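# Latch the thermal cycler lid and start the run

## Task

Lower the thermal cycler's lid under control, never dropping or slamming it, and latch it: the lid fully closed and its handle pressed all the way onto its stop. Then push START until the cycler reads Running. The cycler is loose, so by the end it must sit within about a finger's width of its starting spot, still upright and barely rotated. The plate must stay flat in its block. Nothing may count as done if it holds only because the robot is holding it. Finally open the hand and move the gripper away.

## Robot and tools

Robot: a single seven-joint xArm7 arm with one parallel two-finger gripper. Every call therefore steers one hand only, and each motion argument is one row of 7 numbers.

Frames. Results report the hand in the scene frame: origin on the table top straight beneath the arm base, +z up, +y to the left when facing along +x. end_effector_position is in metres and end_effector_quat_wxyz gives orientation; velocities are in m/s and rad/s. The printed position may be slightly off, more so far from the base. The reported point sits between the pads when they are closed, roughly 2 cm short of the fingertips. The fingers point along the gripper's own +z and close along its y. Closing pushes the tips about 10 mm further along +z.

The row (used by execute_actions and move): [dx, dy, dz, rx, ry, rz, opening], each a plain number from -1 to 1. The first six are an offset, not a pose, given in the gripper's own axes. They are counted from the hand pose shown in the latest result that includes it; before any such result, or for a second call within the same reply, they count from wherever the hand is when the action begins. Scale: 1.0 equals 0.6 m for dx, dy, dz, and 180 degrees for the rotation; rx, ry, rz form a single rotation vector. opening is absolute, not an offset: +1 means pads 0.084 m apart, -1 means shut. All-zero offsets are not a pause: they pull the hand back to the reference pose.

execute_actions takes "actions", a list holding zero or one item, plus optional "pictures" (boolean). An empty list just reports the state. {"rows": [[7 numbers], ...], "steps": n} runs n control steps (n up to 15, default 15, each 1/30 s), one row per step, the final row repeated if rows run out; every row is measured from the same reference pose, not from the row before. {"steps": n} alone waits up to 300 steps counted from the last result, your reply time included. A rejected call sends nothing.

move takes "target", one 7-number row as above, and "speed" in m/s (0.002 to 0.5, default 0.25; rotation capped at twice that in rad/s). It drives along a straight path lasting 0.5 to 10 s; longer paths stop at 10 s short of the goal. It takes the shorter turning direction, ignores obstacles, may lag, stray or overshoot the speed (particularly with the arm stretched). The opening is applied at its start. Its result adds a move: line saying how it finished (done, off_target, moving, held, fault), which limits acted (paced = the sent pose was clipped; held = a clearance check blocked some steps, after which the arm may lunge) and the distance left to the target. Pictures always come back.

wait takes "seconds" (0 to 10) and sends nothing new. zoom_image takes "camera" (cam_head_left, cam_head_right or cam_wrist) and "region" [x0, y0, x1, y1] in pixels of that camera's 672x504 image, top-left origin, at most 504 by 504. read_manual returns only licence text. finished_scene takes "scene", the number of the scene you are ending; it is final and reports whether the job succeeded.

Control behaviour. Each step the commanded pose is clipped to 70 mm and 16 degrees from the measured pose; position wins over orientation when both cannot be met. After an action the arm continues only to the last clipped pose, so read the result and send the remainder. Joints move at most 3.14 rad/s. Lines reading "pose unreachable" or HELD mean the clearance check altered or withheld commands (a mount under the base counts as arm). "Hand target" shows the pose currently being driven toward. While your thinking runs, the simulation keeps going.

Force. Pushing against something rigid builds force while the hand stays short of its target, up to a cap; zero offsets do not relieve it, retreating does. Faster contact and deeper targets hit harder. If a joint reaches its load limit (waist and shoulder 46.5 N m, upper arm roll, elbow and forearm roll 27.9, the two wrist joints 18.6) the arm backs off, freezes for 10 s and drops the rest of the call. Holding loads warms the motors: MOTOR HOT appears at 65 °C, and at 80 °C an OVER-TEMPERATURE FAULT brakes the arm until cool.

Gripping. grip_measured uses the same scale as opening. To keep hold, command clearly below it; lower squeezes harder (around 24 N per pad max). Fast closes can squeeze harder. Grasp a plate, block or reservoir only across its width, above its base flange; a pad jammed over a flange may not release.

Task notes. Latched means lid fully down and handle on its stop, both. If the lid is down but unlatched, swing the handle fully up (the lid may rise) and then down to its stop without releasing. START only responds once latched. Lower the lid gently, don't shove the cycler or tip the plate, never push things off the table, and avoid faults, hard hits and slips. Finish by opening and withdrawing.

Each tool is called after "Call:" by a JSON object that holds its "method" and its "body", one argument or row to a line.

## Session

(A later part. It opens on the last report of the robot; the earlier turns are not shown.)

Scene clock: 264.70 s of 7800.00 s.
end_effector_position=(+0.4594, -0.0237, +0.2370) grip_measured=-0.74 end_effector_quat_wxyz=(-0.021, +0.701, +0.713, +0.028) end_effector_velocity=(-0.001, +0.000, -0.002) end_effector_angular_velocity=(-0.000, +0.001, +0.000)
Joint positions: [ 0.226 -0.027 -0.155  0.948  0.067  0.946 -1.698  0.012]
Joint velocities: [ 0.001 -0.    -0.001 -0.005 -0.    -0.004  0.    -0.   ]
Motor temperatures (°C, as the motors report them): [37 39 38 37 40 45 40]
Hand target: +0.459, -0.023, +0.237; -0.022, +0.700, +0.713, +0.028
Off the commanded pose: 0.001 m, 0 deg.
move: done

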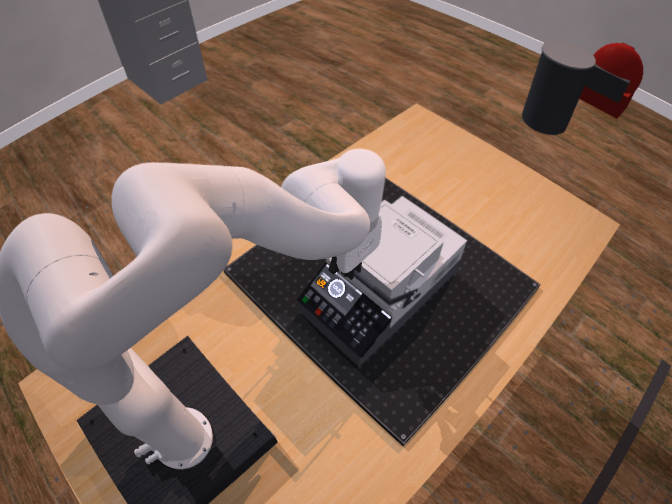

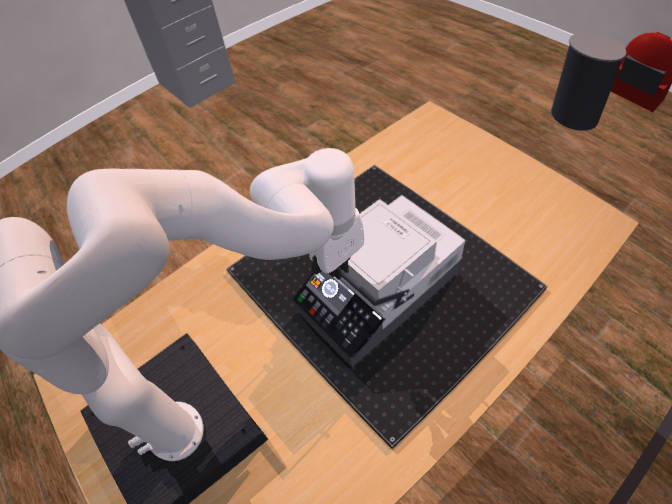

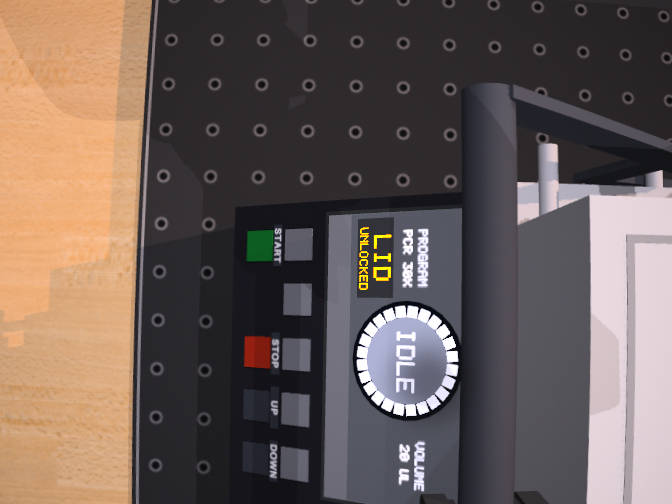

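Call:
{"method": "move", "body": {
  "target": [0,-0.013,0.035,0,0,0,-1],
  "speed": 0.03
}}

Call:
{"method": "move", "body": {
  "target": [0,-0.005,0.03,0,0,0,-1],
  "speed": 0.02
}}

Scene clock: 266.63 s of 7800.00 s.
end_effector_position=(+0.4498, -0.0229, +0.2148) grip_measured=-0.74 end_effector_quat_wxyz=(-0.024, +0.701, +0.712, +0.026) end_effector_velocity=(+0.001, +0.000, -0.000) end_effector_angular_velocity=(+0.000, -0.006, -0.000)
Joint positions: [ 0.227 -0.021 -0.155  0.888  0.071  0.885 -1.703  0.012]
Joint velocities: [ 0.001  0.    -0.    -0.002  0.001 -0.008 -0.     0.   ]
Motor temperatures (°C, as the motors report them): [37 39 38 37 40 45 40]
Hand target: +0.452, -0.022, +0.216; -0.021, +0.701, +0.713, +0.028
Off the commanded pose: 0.002 m, 0 deg.
move: done

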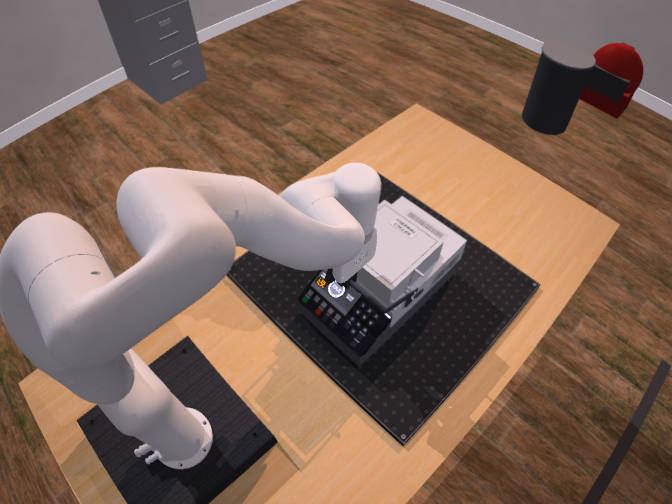

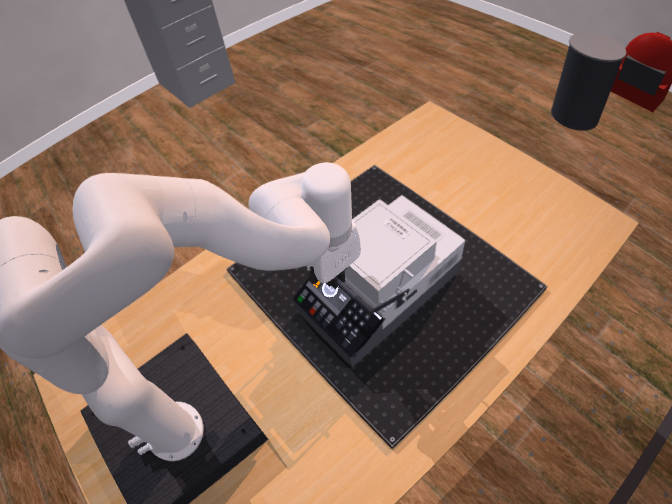

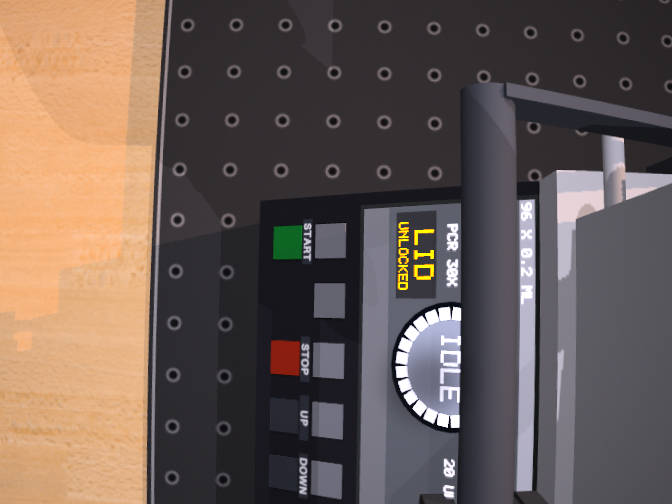

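Scene clock: 267.97 s of 7800.00 s.
end_effector_position=(+0.4455, -0.0211, +0.1970) grip_measured=-0.74 end_effector_quat_wxyz=(-0.026, +0.701, +0.713, +0.025) end_effector_velocity=(-0.000, +0.001, -0.002) end_effector_angular_velocity=(-0.000, -0.000, +0.001)
Joint positions: [ 0.229 -0.001 -0.155  0.855  0.079  0.839 -1.708  0.012]
Joint velocities: [ 0.     0.003  0.001 -0.004  0.001 -0.007 -0.001  0.   ]
Motor temperatures (°C, as the motors report them): [37 39 38 37 40 46 40]
Hand target: +0.447, -0.022, +0.197; -0.024, +0.701, +0.712, +0.026
Off the commanded pose: 0.002 m, 0 deg.
move: done

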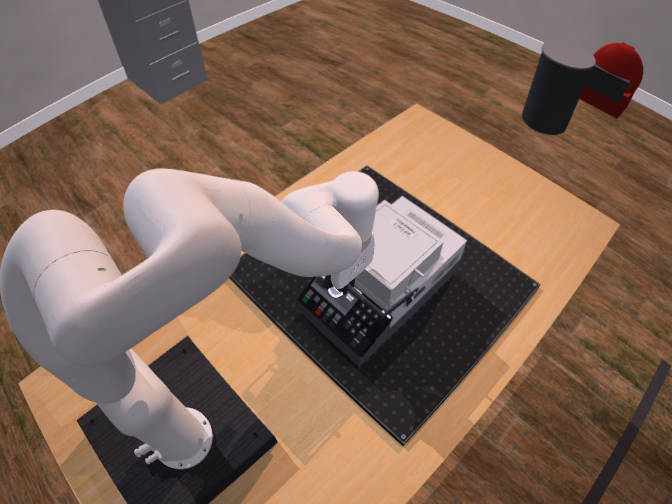

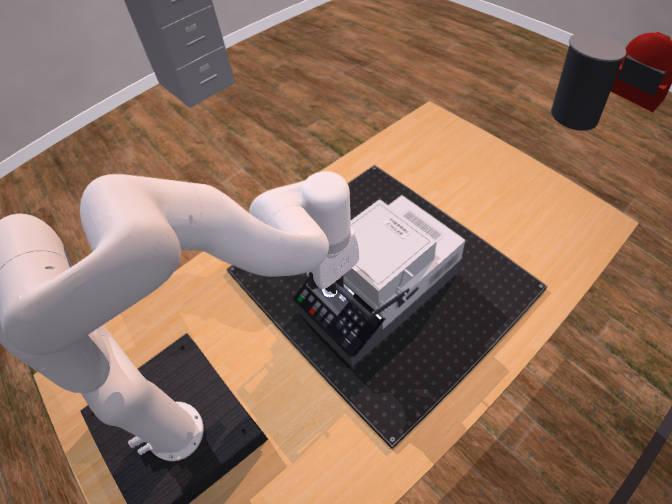

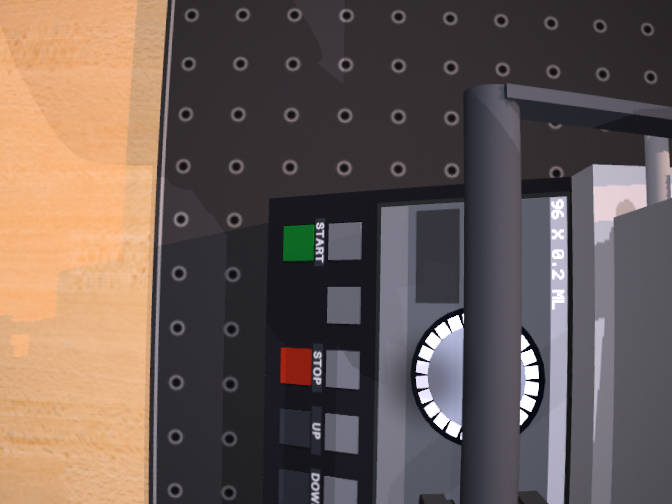

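Call:
{"method": "move", "body": {
  "target": [0,0,0.012,0,0,0,-1],
  "speed": 0.015
}}

Call:
{"method": "zoom_image", "body": {
  "camera": "cam_head_right",
  "region": [280,190,480,370]
}}

Scene clock: 269.47 s of 7800.00 s.
end_effector_position=(+0.4450, -0.0197, +0.1899) grip_measured=-0.74 end_effector_quat_wxyz=(-0.027, +0.700, +0.713, +0.024) end_effector_velocity=(+0.000, -0.001, -0.002) end_effector_angular_velocity=(-0.001, -0.001, -0.000)
Joint positions: [ 0.23   0.012 -0.153  0.847  0.083  0.82  -1.711  0.012]
Joint velocities: [-0.001  0.003  0.    -0.002  0.    -0.006 -0.001 -0.   ]
Motor temperatures (°C, as the motors report them): [37 39 38 37 40 46 40]
Hand target: +0.445, -0.021, +0.190; -0.026, +0.701, +0.713, +0.025
Off the commanded pose: 0.001 m, 0 deg.
move: done

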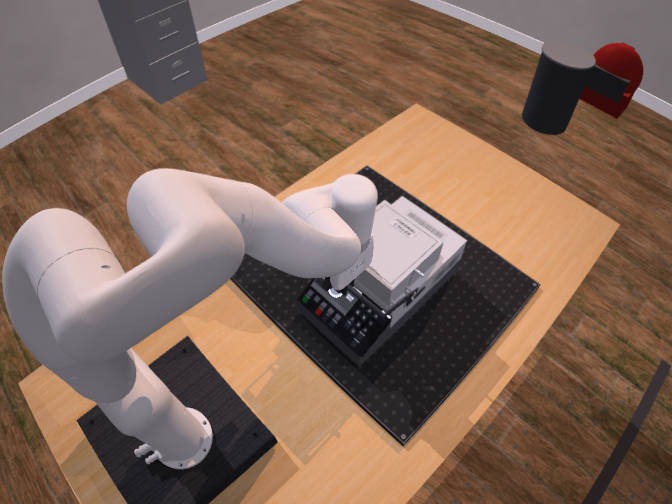

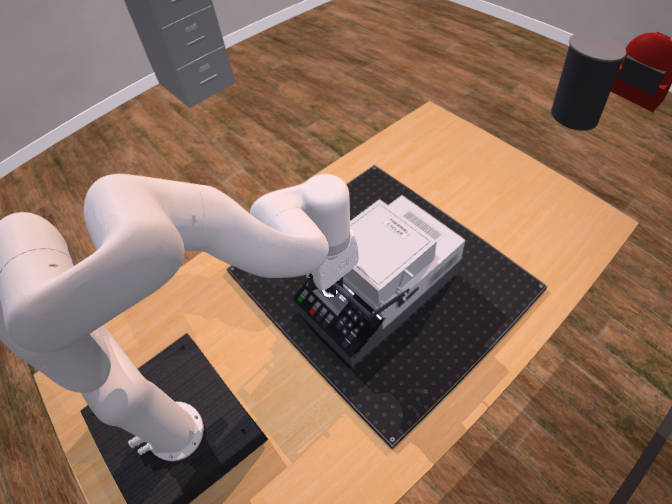

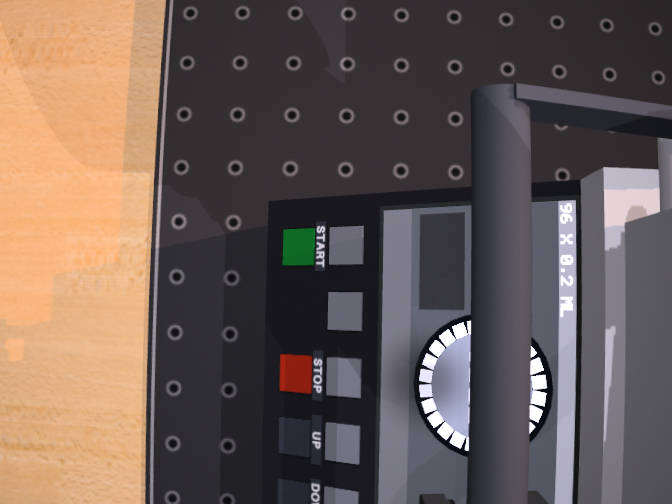

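Region (280, 190, 480, 370) of cam_head_right's 672x504 image, scaled by 2.520, with more detail than that image has; it fills the top 454 rows of this view, and the rest is white.

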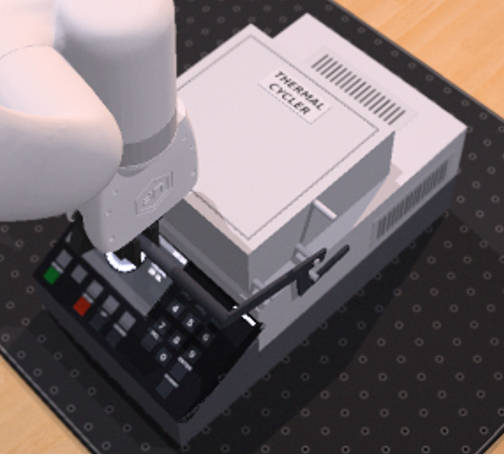

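Call:
{"method": "move", "body": {
  "target": [0,0,0,0,0,0,-0.45]
}}

Call:
{"method": "move", "body": {
  "target": [0,0,-0.07,0,0,0,-0.45],
  "speed": 0.1
}}

Call:
{"method": "move", "body": {
  "target": [0.115,-0.085,0.02,0,0,0,-1]
}}

Scene clock: 271.40 s of 7800.00 s.
end_effector_position=(+0.4450, -0.0197, +0.1898) grip_measured=-0.47 end_effector_quat_wxyz=(-0.027, +0.700, +0.713, +0.024) end_effector_velocity=(-0.000, +0.000, +0.000) end_effector_angular_velocity=(-0.000, +0.001, +0.001)
Joint positions: [ 0.23   0.012 -0.152  0.847  0.083  0.82  -1.711  0.024]
Joint velocities: [ 0.001 -0.     0.     0.001 -0.001  0.002 -0.    -0.   ]
Motor temperatures (°C, as the motors report them): [37 39 38 37 40 46 40]
Hand target: +0.445, -0.020, +0.190; -0.027, +0.700, +0.713, +0.024
Off the commanded pose: 0.000 m, 0 deg.
move: done

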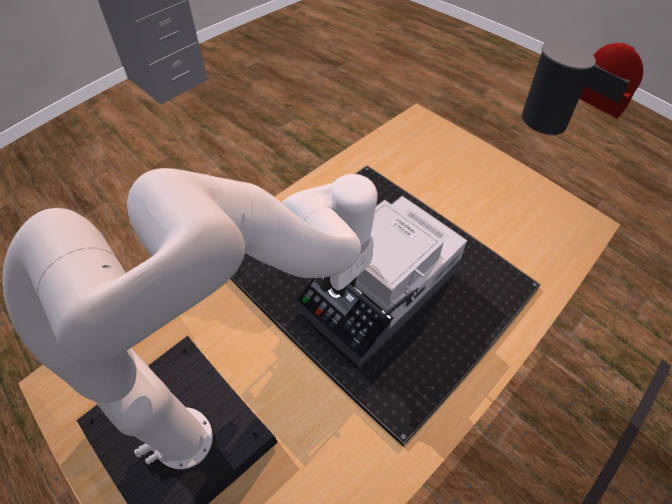

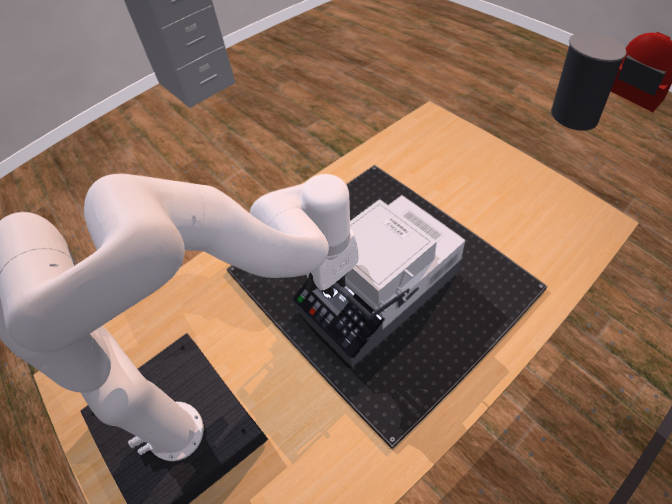

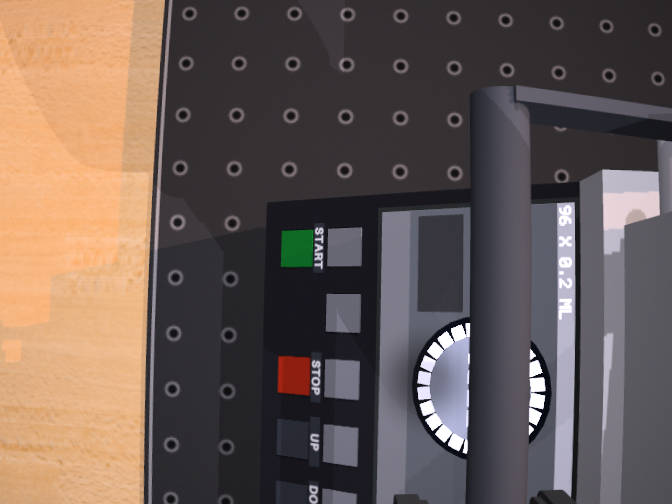

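Scene clock: 272.20 s of 7800.00 s.
end_effector_position=(+0.4451, -0.0225, +0.2311) grip_measured=-0.47 end_effector_quat_wxyz=(-0.027, +0.700, +0.713, +0.024) end_effector_velocity=(+0.000, +0.000, +0.003) end_effector_angular_velocity=(-0.000, -0.001, +0.001)
Joint positions: [ 0.227 -0.054 -0.155  0.903  0.063  0.942 -1.697  0.024]
Joint velocities: [ 0.001 -0.004 -0.     0.006 -0.001  0.009  0.001  0.   ]
Motor temperatures (°C, as the motors report them): [37 39 38 37 40 46 40]
Hand target: +0.445, -0.023, +0.232; -0.027, +0.700, +0.713, +0.024
Off the commanded pose: 0.001 m, 0 deg.
move: done

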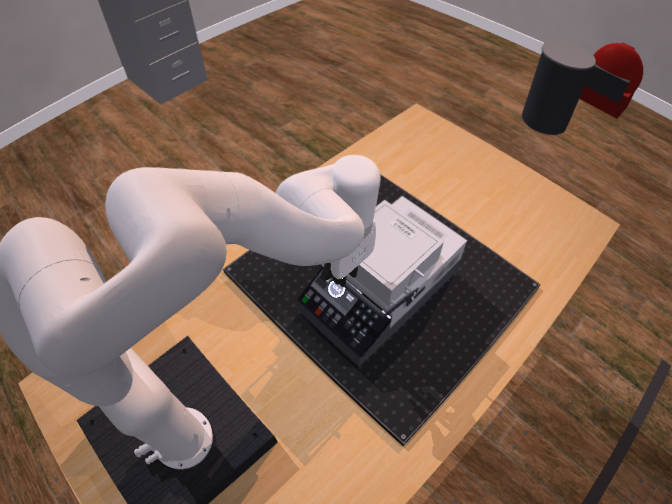

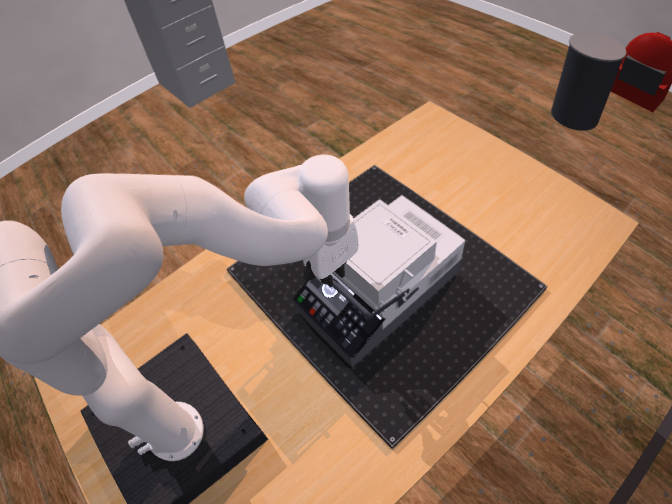

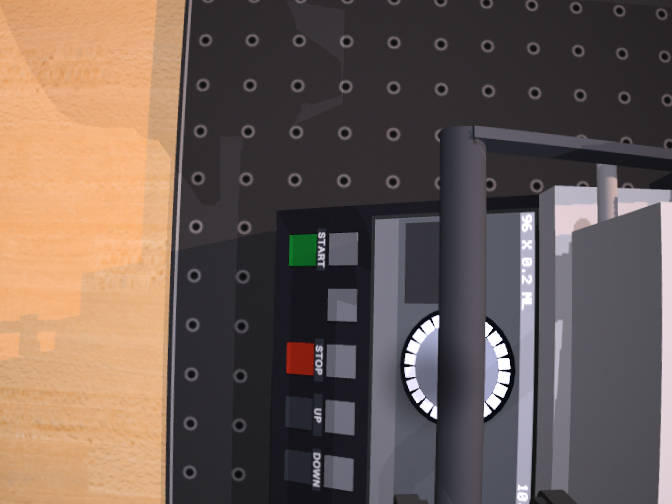

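Scene clock: 273.10 s of 7800.00 s.
end_effector_position=(+0.3930, +0.0460, +0.2245) grip_measured=-1.00 end_effector_quat_wxyz=(-0.028, +0.700, +0.713, +0.024) end_effector_velocity=(-0.002, +0.003, -0.001) end_effector_angular_velocity=(-0.000, +0.001, +0.002)
Joint positions: [ 0.299 -0.211 -0.059  0.709  0.056  0.896 -1.525  0.   ]
Joint velocities: [ 0.004 -0.004  0.004 -0.005  0.    -0.001  0.005  0.   ]
Motor temperatures (°C, as the motors report them): [37 39 38 37 40 46 40]
Hand target: +0.393, +0.046, +0.224; -0.028, +0.700, +0.713, +0.024
Off the commanded pose: 0.000 m, 0 deg.
move: done

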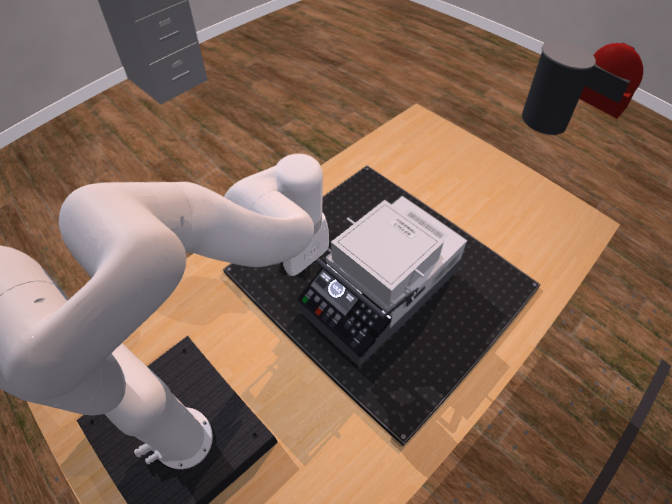

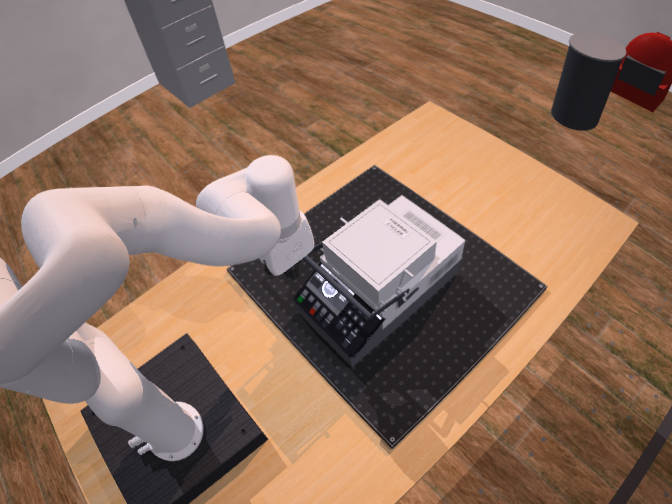

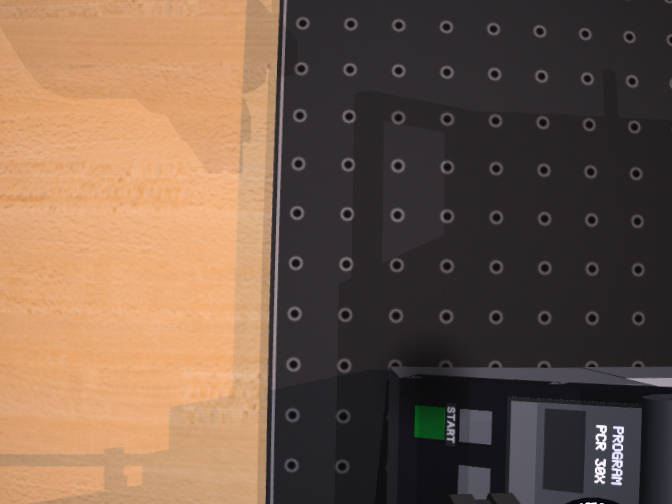

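Call:
{"method": "move", "body": {
  "target": [0.025,-0.004,0.14,0,0.06,0,-1],
  "speed": 0.15
}}

Scene clock: 275.57 s of 7800.00 s.
end_effector_position=(+0.3910, +0.0668, +0.1521) grip_measured=-1.00 end_effector_quat_wxyz=(-0.091, +0.694, +0.707, +0.097) end_effector_velocity=(+0.000, +0.002, -0.001) end_effector_angular_velocity=(+0.009, -0.001, +0.003)
Joint positions: [ 0.333 -0.061 -0.115  0.609  0.404  0.659 -1.836  0.   ]
Joint velocities: [ 0.004  0.003 -0.002  0.     0.017 -0.001 -0.014  0.   ]
Motor temperatures (°C, as the motors report them): [37 39 38 37 40 46 40]
Hand target: +0.389, +0.066, +0.142; -0.094, +0.695, +0.707, +0.090
Off the commanded pose: 0.010 m, 1 deg.
move: off_target

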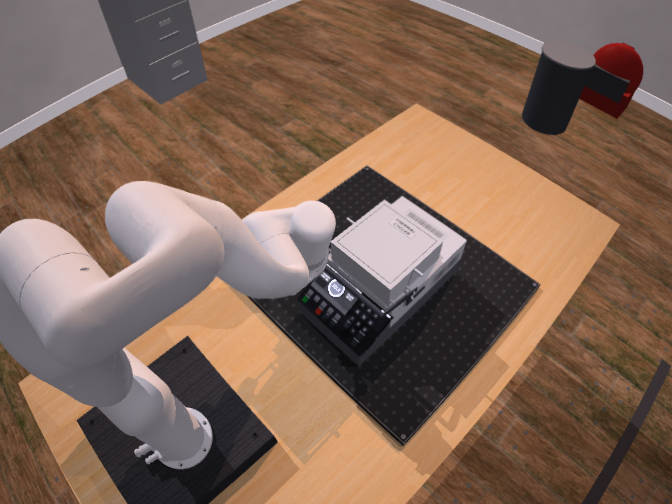

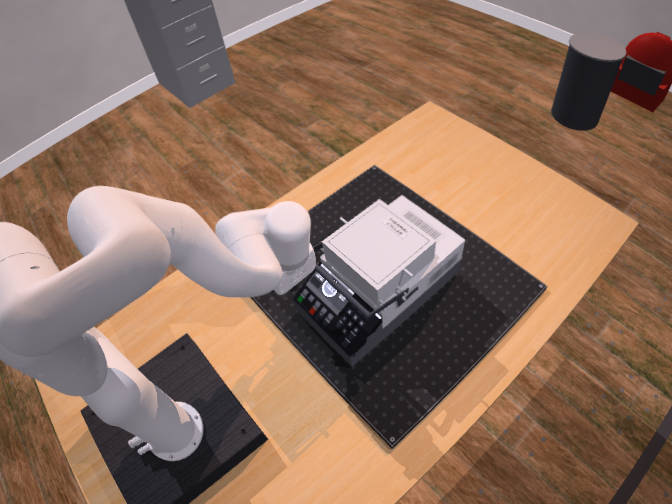

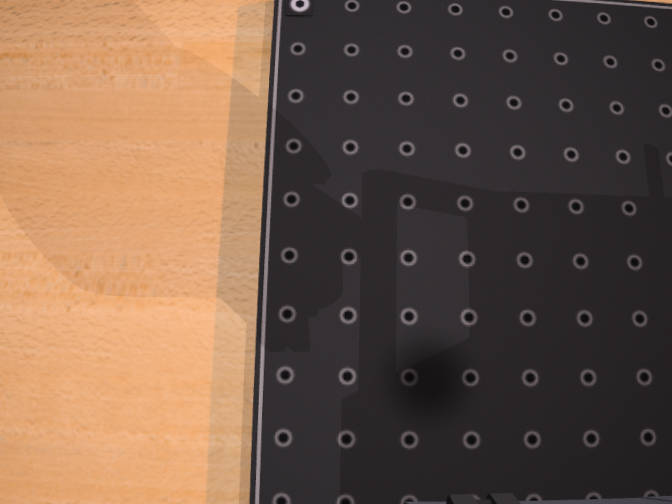

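Call:
{"method": "move", "body": {
  "target": [0.016,-0.006,-0.012,0,0,0,-1],
  "speed": 0.05
}}

Call:
{"method": "zoom_image", "body": {
  "camera": "cam_head_right",
  "region": [250,240,370,340]
}}

Scene clock: 278.47 s of 7800.00 s.
end_effector_position=(+0.3871, +0.0740, +0.1612) grip_measured=-1.00 end_effector_quat_wxyz=(-0.092, +0.694, +0.707, +0.097) end_effector_velocity=(+0.001, +0.001, +0.003) end_effector_angular_velocity=(+0.001, -0.006, -0.001)
Joint positions: [ 0.341 -0.095 -0.105  0.602  0.387  0.678 -1.799  0.   ]
Joint velocities: [ 0.001 -0.006  0.     0.002 -0.001  0.002  0.003  0.   ]
Motor temperatures (°C, as the motors report them): [37 39 38 37 40 46 40]
Hand target: +0.387, +0.074, +0.162; -0.091, +0.694, +0.707, +0.098
Off the commanded pose: 0.000 m, 0 deg.
move: done

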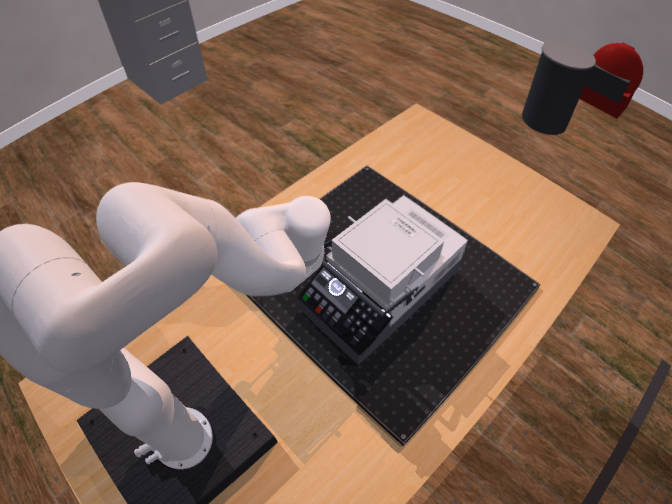

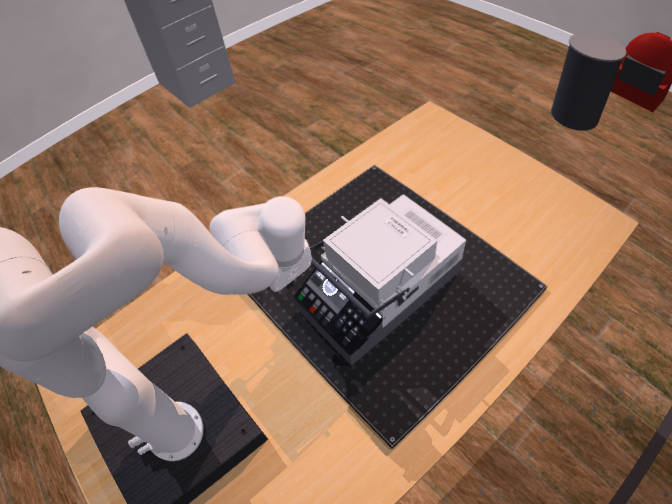

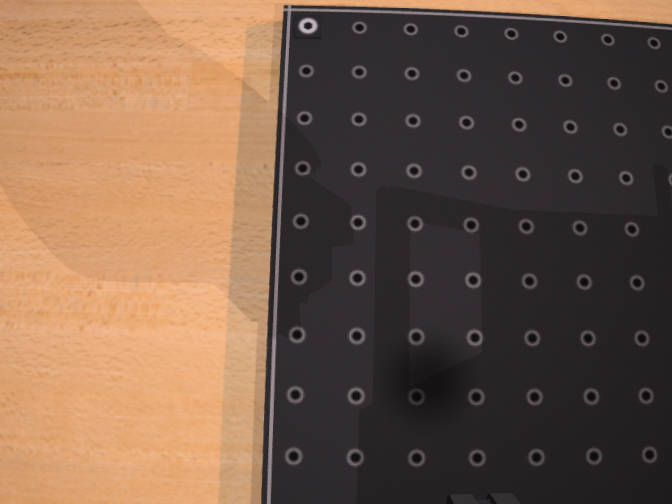

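Region (250, 240, 370, 340) of cam_head_right's 672x504 image, scaled by 4.200, with more detail than that image has.

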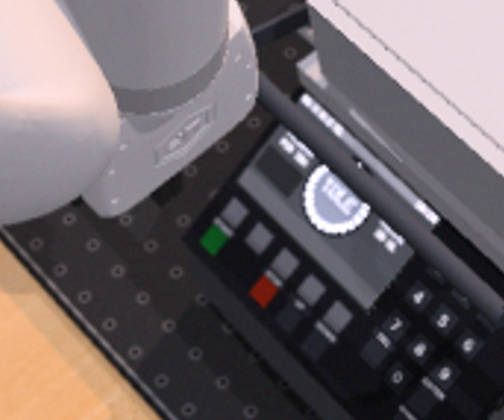

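Call:
{"method": "move", "body": {
  "target": [0,-0.008,0,-0.1,0,0,-1],
  "speed": 0.1
}}

Call:
{"method": "move", "body": {
  "target": [0.01,0.017,0.052,0,0,0,-1],
  "speed": 0.05
}}

Call:
{"method": "zoom_image", "body": {
  "camera": "cam_head_right",
  "region": [250,240,370,340]
}}

Scene clock: 281.87 s of 7800.00 s.
end_effector_position=(+0.3822, +0.0734, +0.1613) grip_measured=-1.00 end_effector_quat_wxyz=(+0.019, +0.701, +0.683, +0.205) end_effector_velocity=(+0.000, -0.001, -0.000) end_effector_angular_velocity=(+0.003, -0.010, -0.002)
Joint positions: [ 0.463 -0.238 -0.113  0.337  0.671  0.229 -1.976  0.   ]
Joint velocities: [ 0.016 -0.001 -0.012 -0.005  0.027 -0.014 -0.023  0.   ]
Motor temperatures (°C, as the motors report them): [37 39 38 37 40 46 40]
Hand target: +0.382, +0.073, +0.161; +0.019, +0.700, +0.683, +0.206
Off the commanded pose: 0.000 m, 0 deg.
move: done

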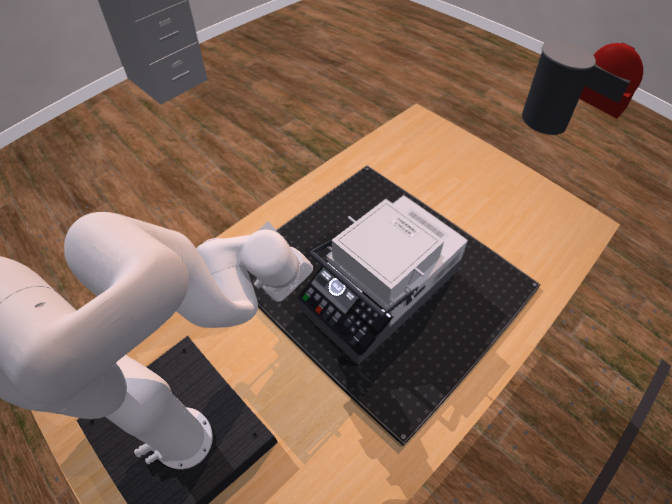

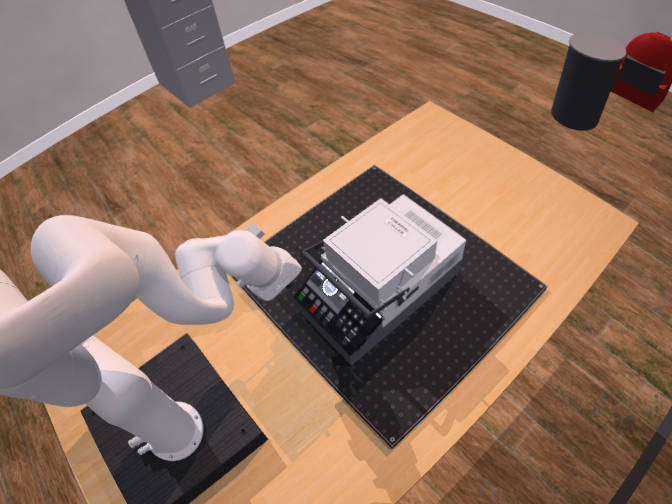

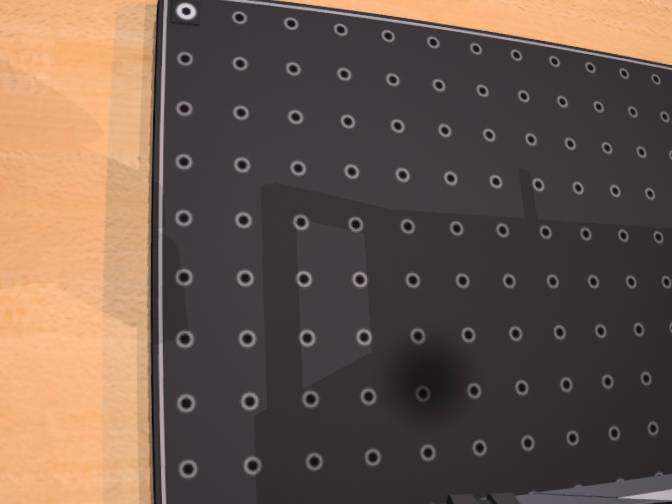

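Scene clock: 282.90 s of 7800.00 s.
end_effector_position=(+0.4013, +0.0864, +0.1374) grip_measured=-1.00 end_effector_quat_wxyz=(+0.019, +0.701, +0.683, +0.205) end_effector_velocity=(+0.001, +0.001, -0.000) end_effector_angular_velocity=(+0.005, -0.006, +0.002)
Joint positions: [ 0.565 -0.073 -0.147  0.431  0.917  0.164 -2.161  0.   ]
Joint velocities: [ 0.008  0.006 -0.004  0.006  0.041 -0.002 -0.038  0.   ]
Motor temperatures (°C, as the motors report them): [37 39 38 37 40 46 40]
Hand target: +0.401, +0.087, +0.137; +0.019, +0.701, +0.683, +0.205
Off the commanded pose: 0.000 m, 0 deg.
move: done

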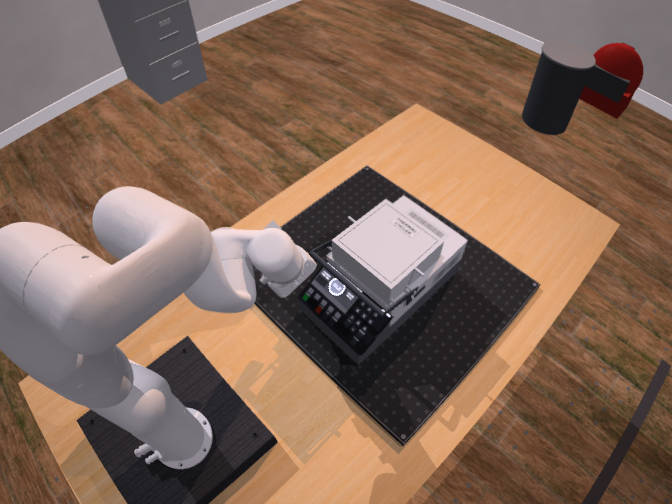

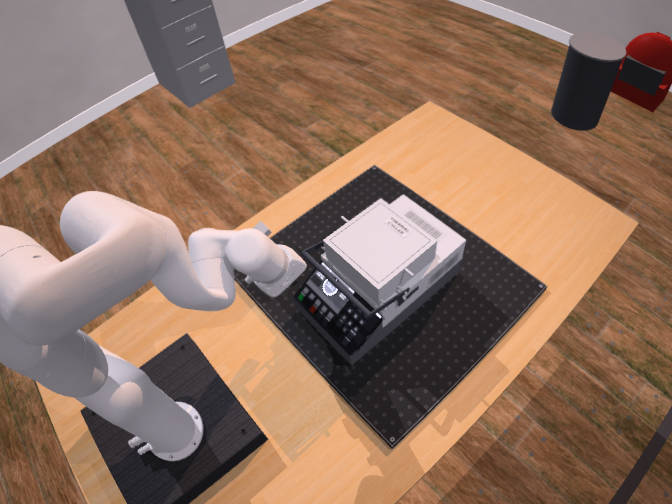

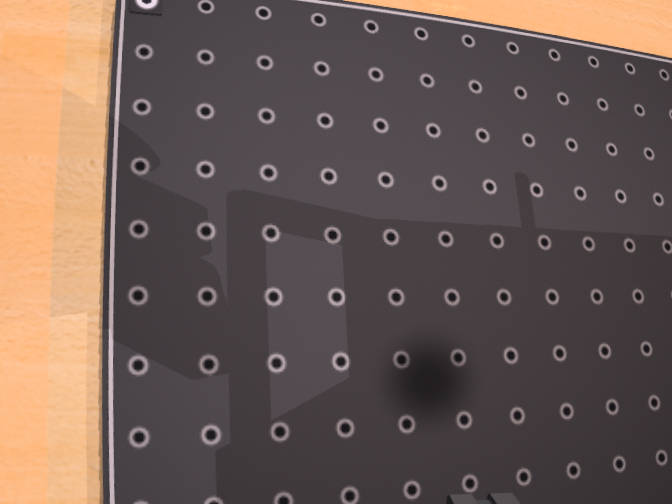

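Region (250, 240, 370, 340) of cam_head_right's 672x504 image, scaled by 4.200, with more detail than that image has.

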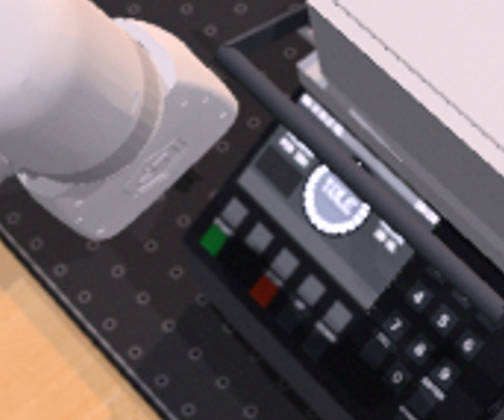

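Call:
{"method": "move", "body": {
  "target": [-0.032,-0.028,-0.017,0,0,0,-1],
  "speed": 0.04
}}

Call:
{"method": "move", "body": {
  "target": [-0.0087,-0.0103,0.0305,0,0,0,-1],
  "speed": 0.02
}}

Call:
{"method": "zoom_image", "body": {
  "camera": "cam_head_right",
  "region": [250,240,370,340]
}}

Scene clock: 285.73 s of 7800.00 s.
end_effector_position=(+0.3827, +0.0665, +0.1367) grip_measured=-1.00 end_effector_quat_wxyz=(+0.019, +0.701, +0.683, +0.205) end_effector_velocity=(-0.001, -0.001, +0.000) end_effector_angular_velocity=(-0.001, -0.000, +0.000)
Joint positions: [ 0.543 -0.14  -0.173  0.362  0.921  0.171 -2.212  0.   ]
Joint velocities: [-0.002 -0.005 -0.001 -0.005 -0.003  0.    -0.001  0.   ]
Motor temperatures (°C, as the motors report them): [37 39 38 37 40 46 40]
Hand target: +0.383, +0.066, +0.137; +0.019, +0.701, +0.683, +0.205
Off the commanded pose: 0.000 m, 0 deg.
move: done

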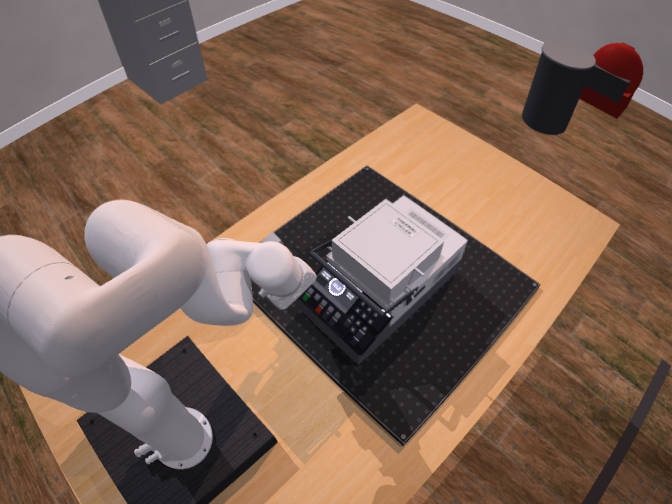

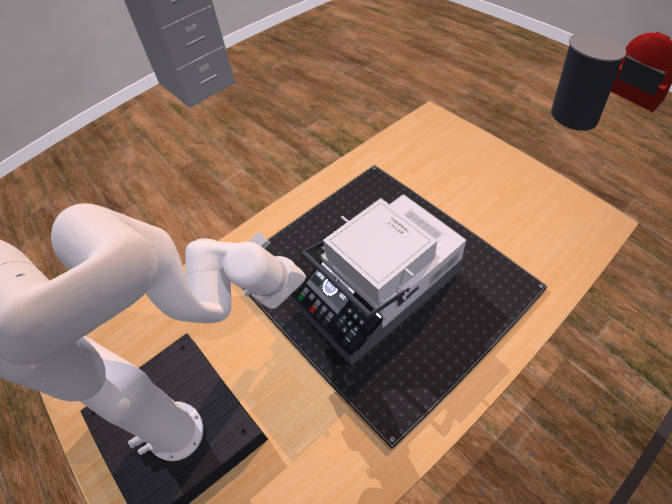

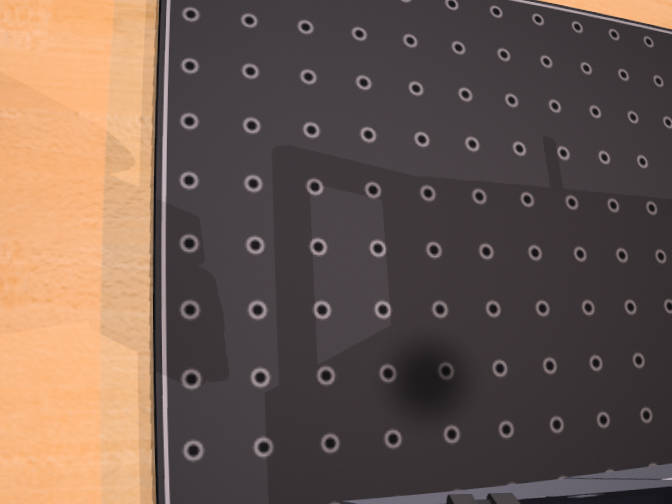

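Scene clock: 287.00 s of 7800.00 s.
end_effector_position=(+0.3825, +0.0665, +0.1168) grip_measured=-1.00 end_effector_quat_wxyz=(+0.019, +0.701, +0.683, +0.204) end_effector_velocity=(+0.000, +0.000, -0.001) end_effector_angular_velocity=(+0.004, -0.006, -0.000)
Joint positions: [ 0.605 -0.049 -0.201  0.407  1.19   0.147 -2.45   0.   ]
Joint velocities: [ 0.006  0.009 -0.002  0.008  0.058 -0.001 -0.054  0.   ]
Motor temperatures (°C, as the motors report them): [37 39 38 37 40 46 40]
Hand target: +0.382, +0.067, +0.117; +0.019, +0.701, +0.683, +0.205
Off the commanded pose: 0.000 m, 0 deg.
move: done

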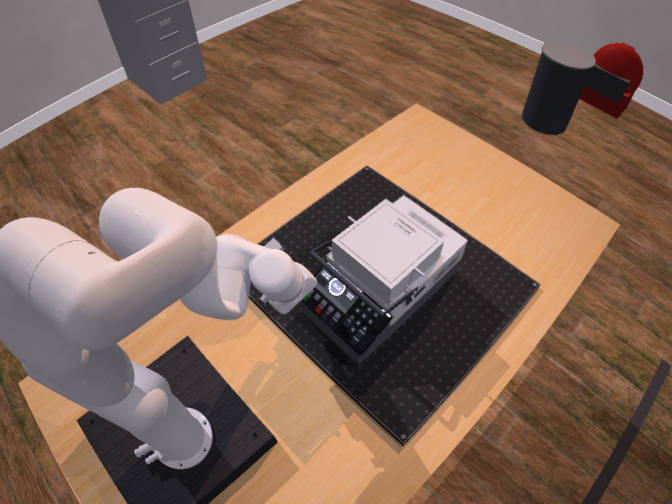

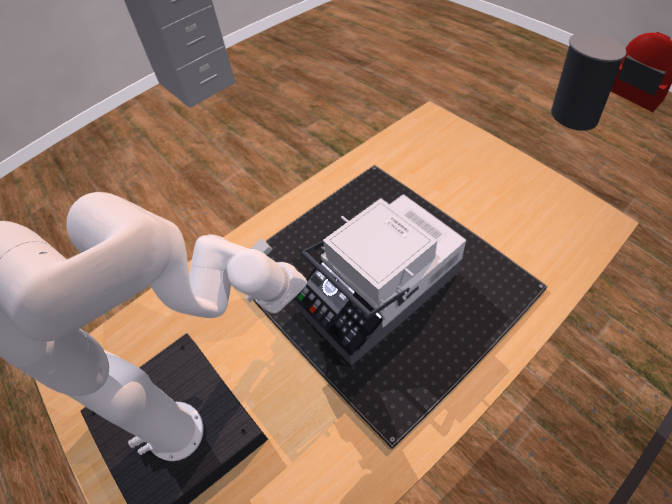

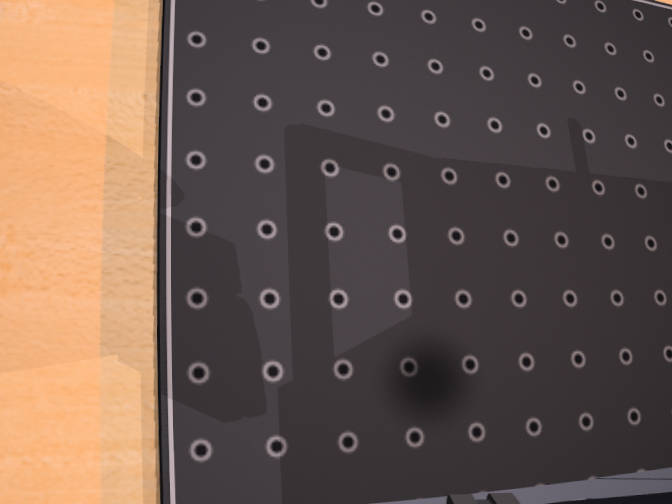

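Region (250, 240, 370, 340) of cam_head_right's 672x504 image, scaled by 4.200, with more detail than that image has.

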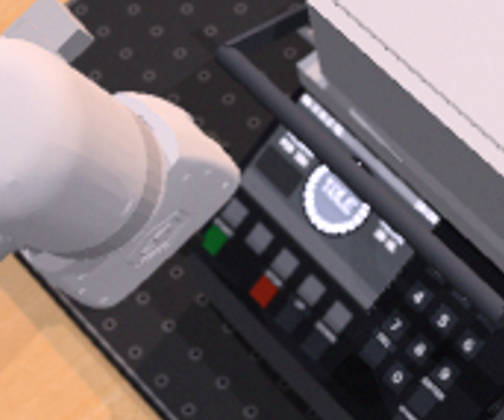

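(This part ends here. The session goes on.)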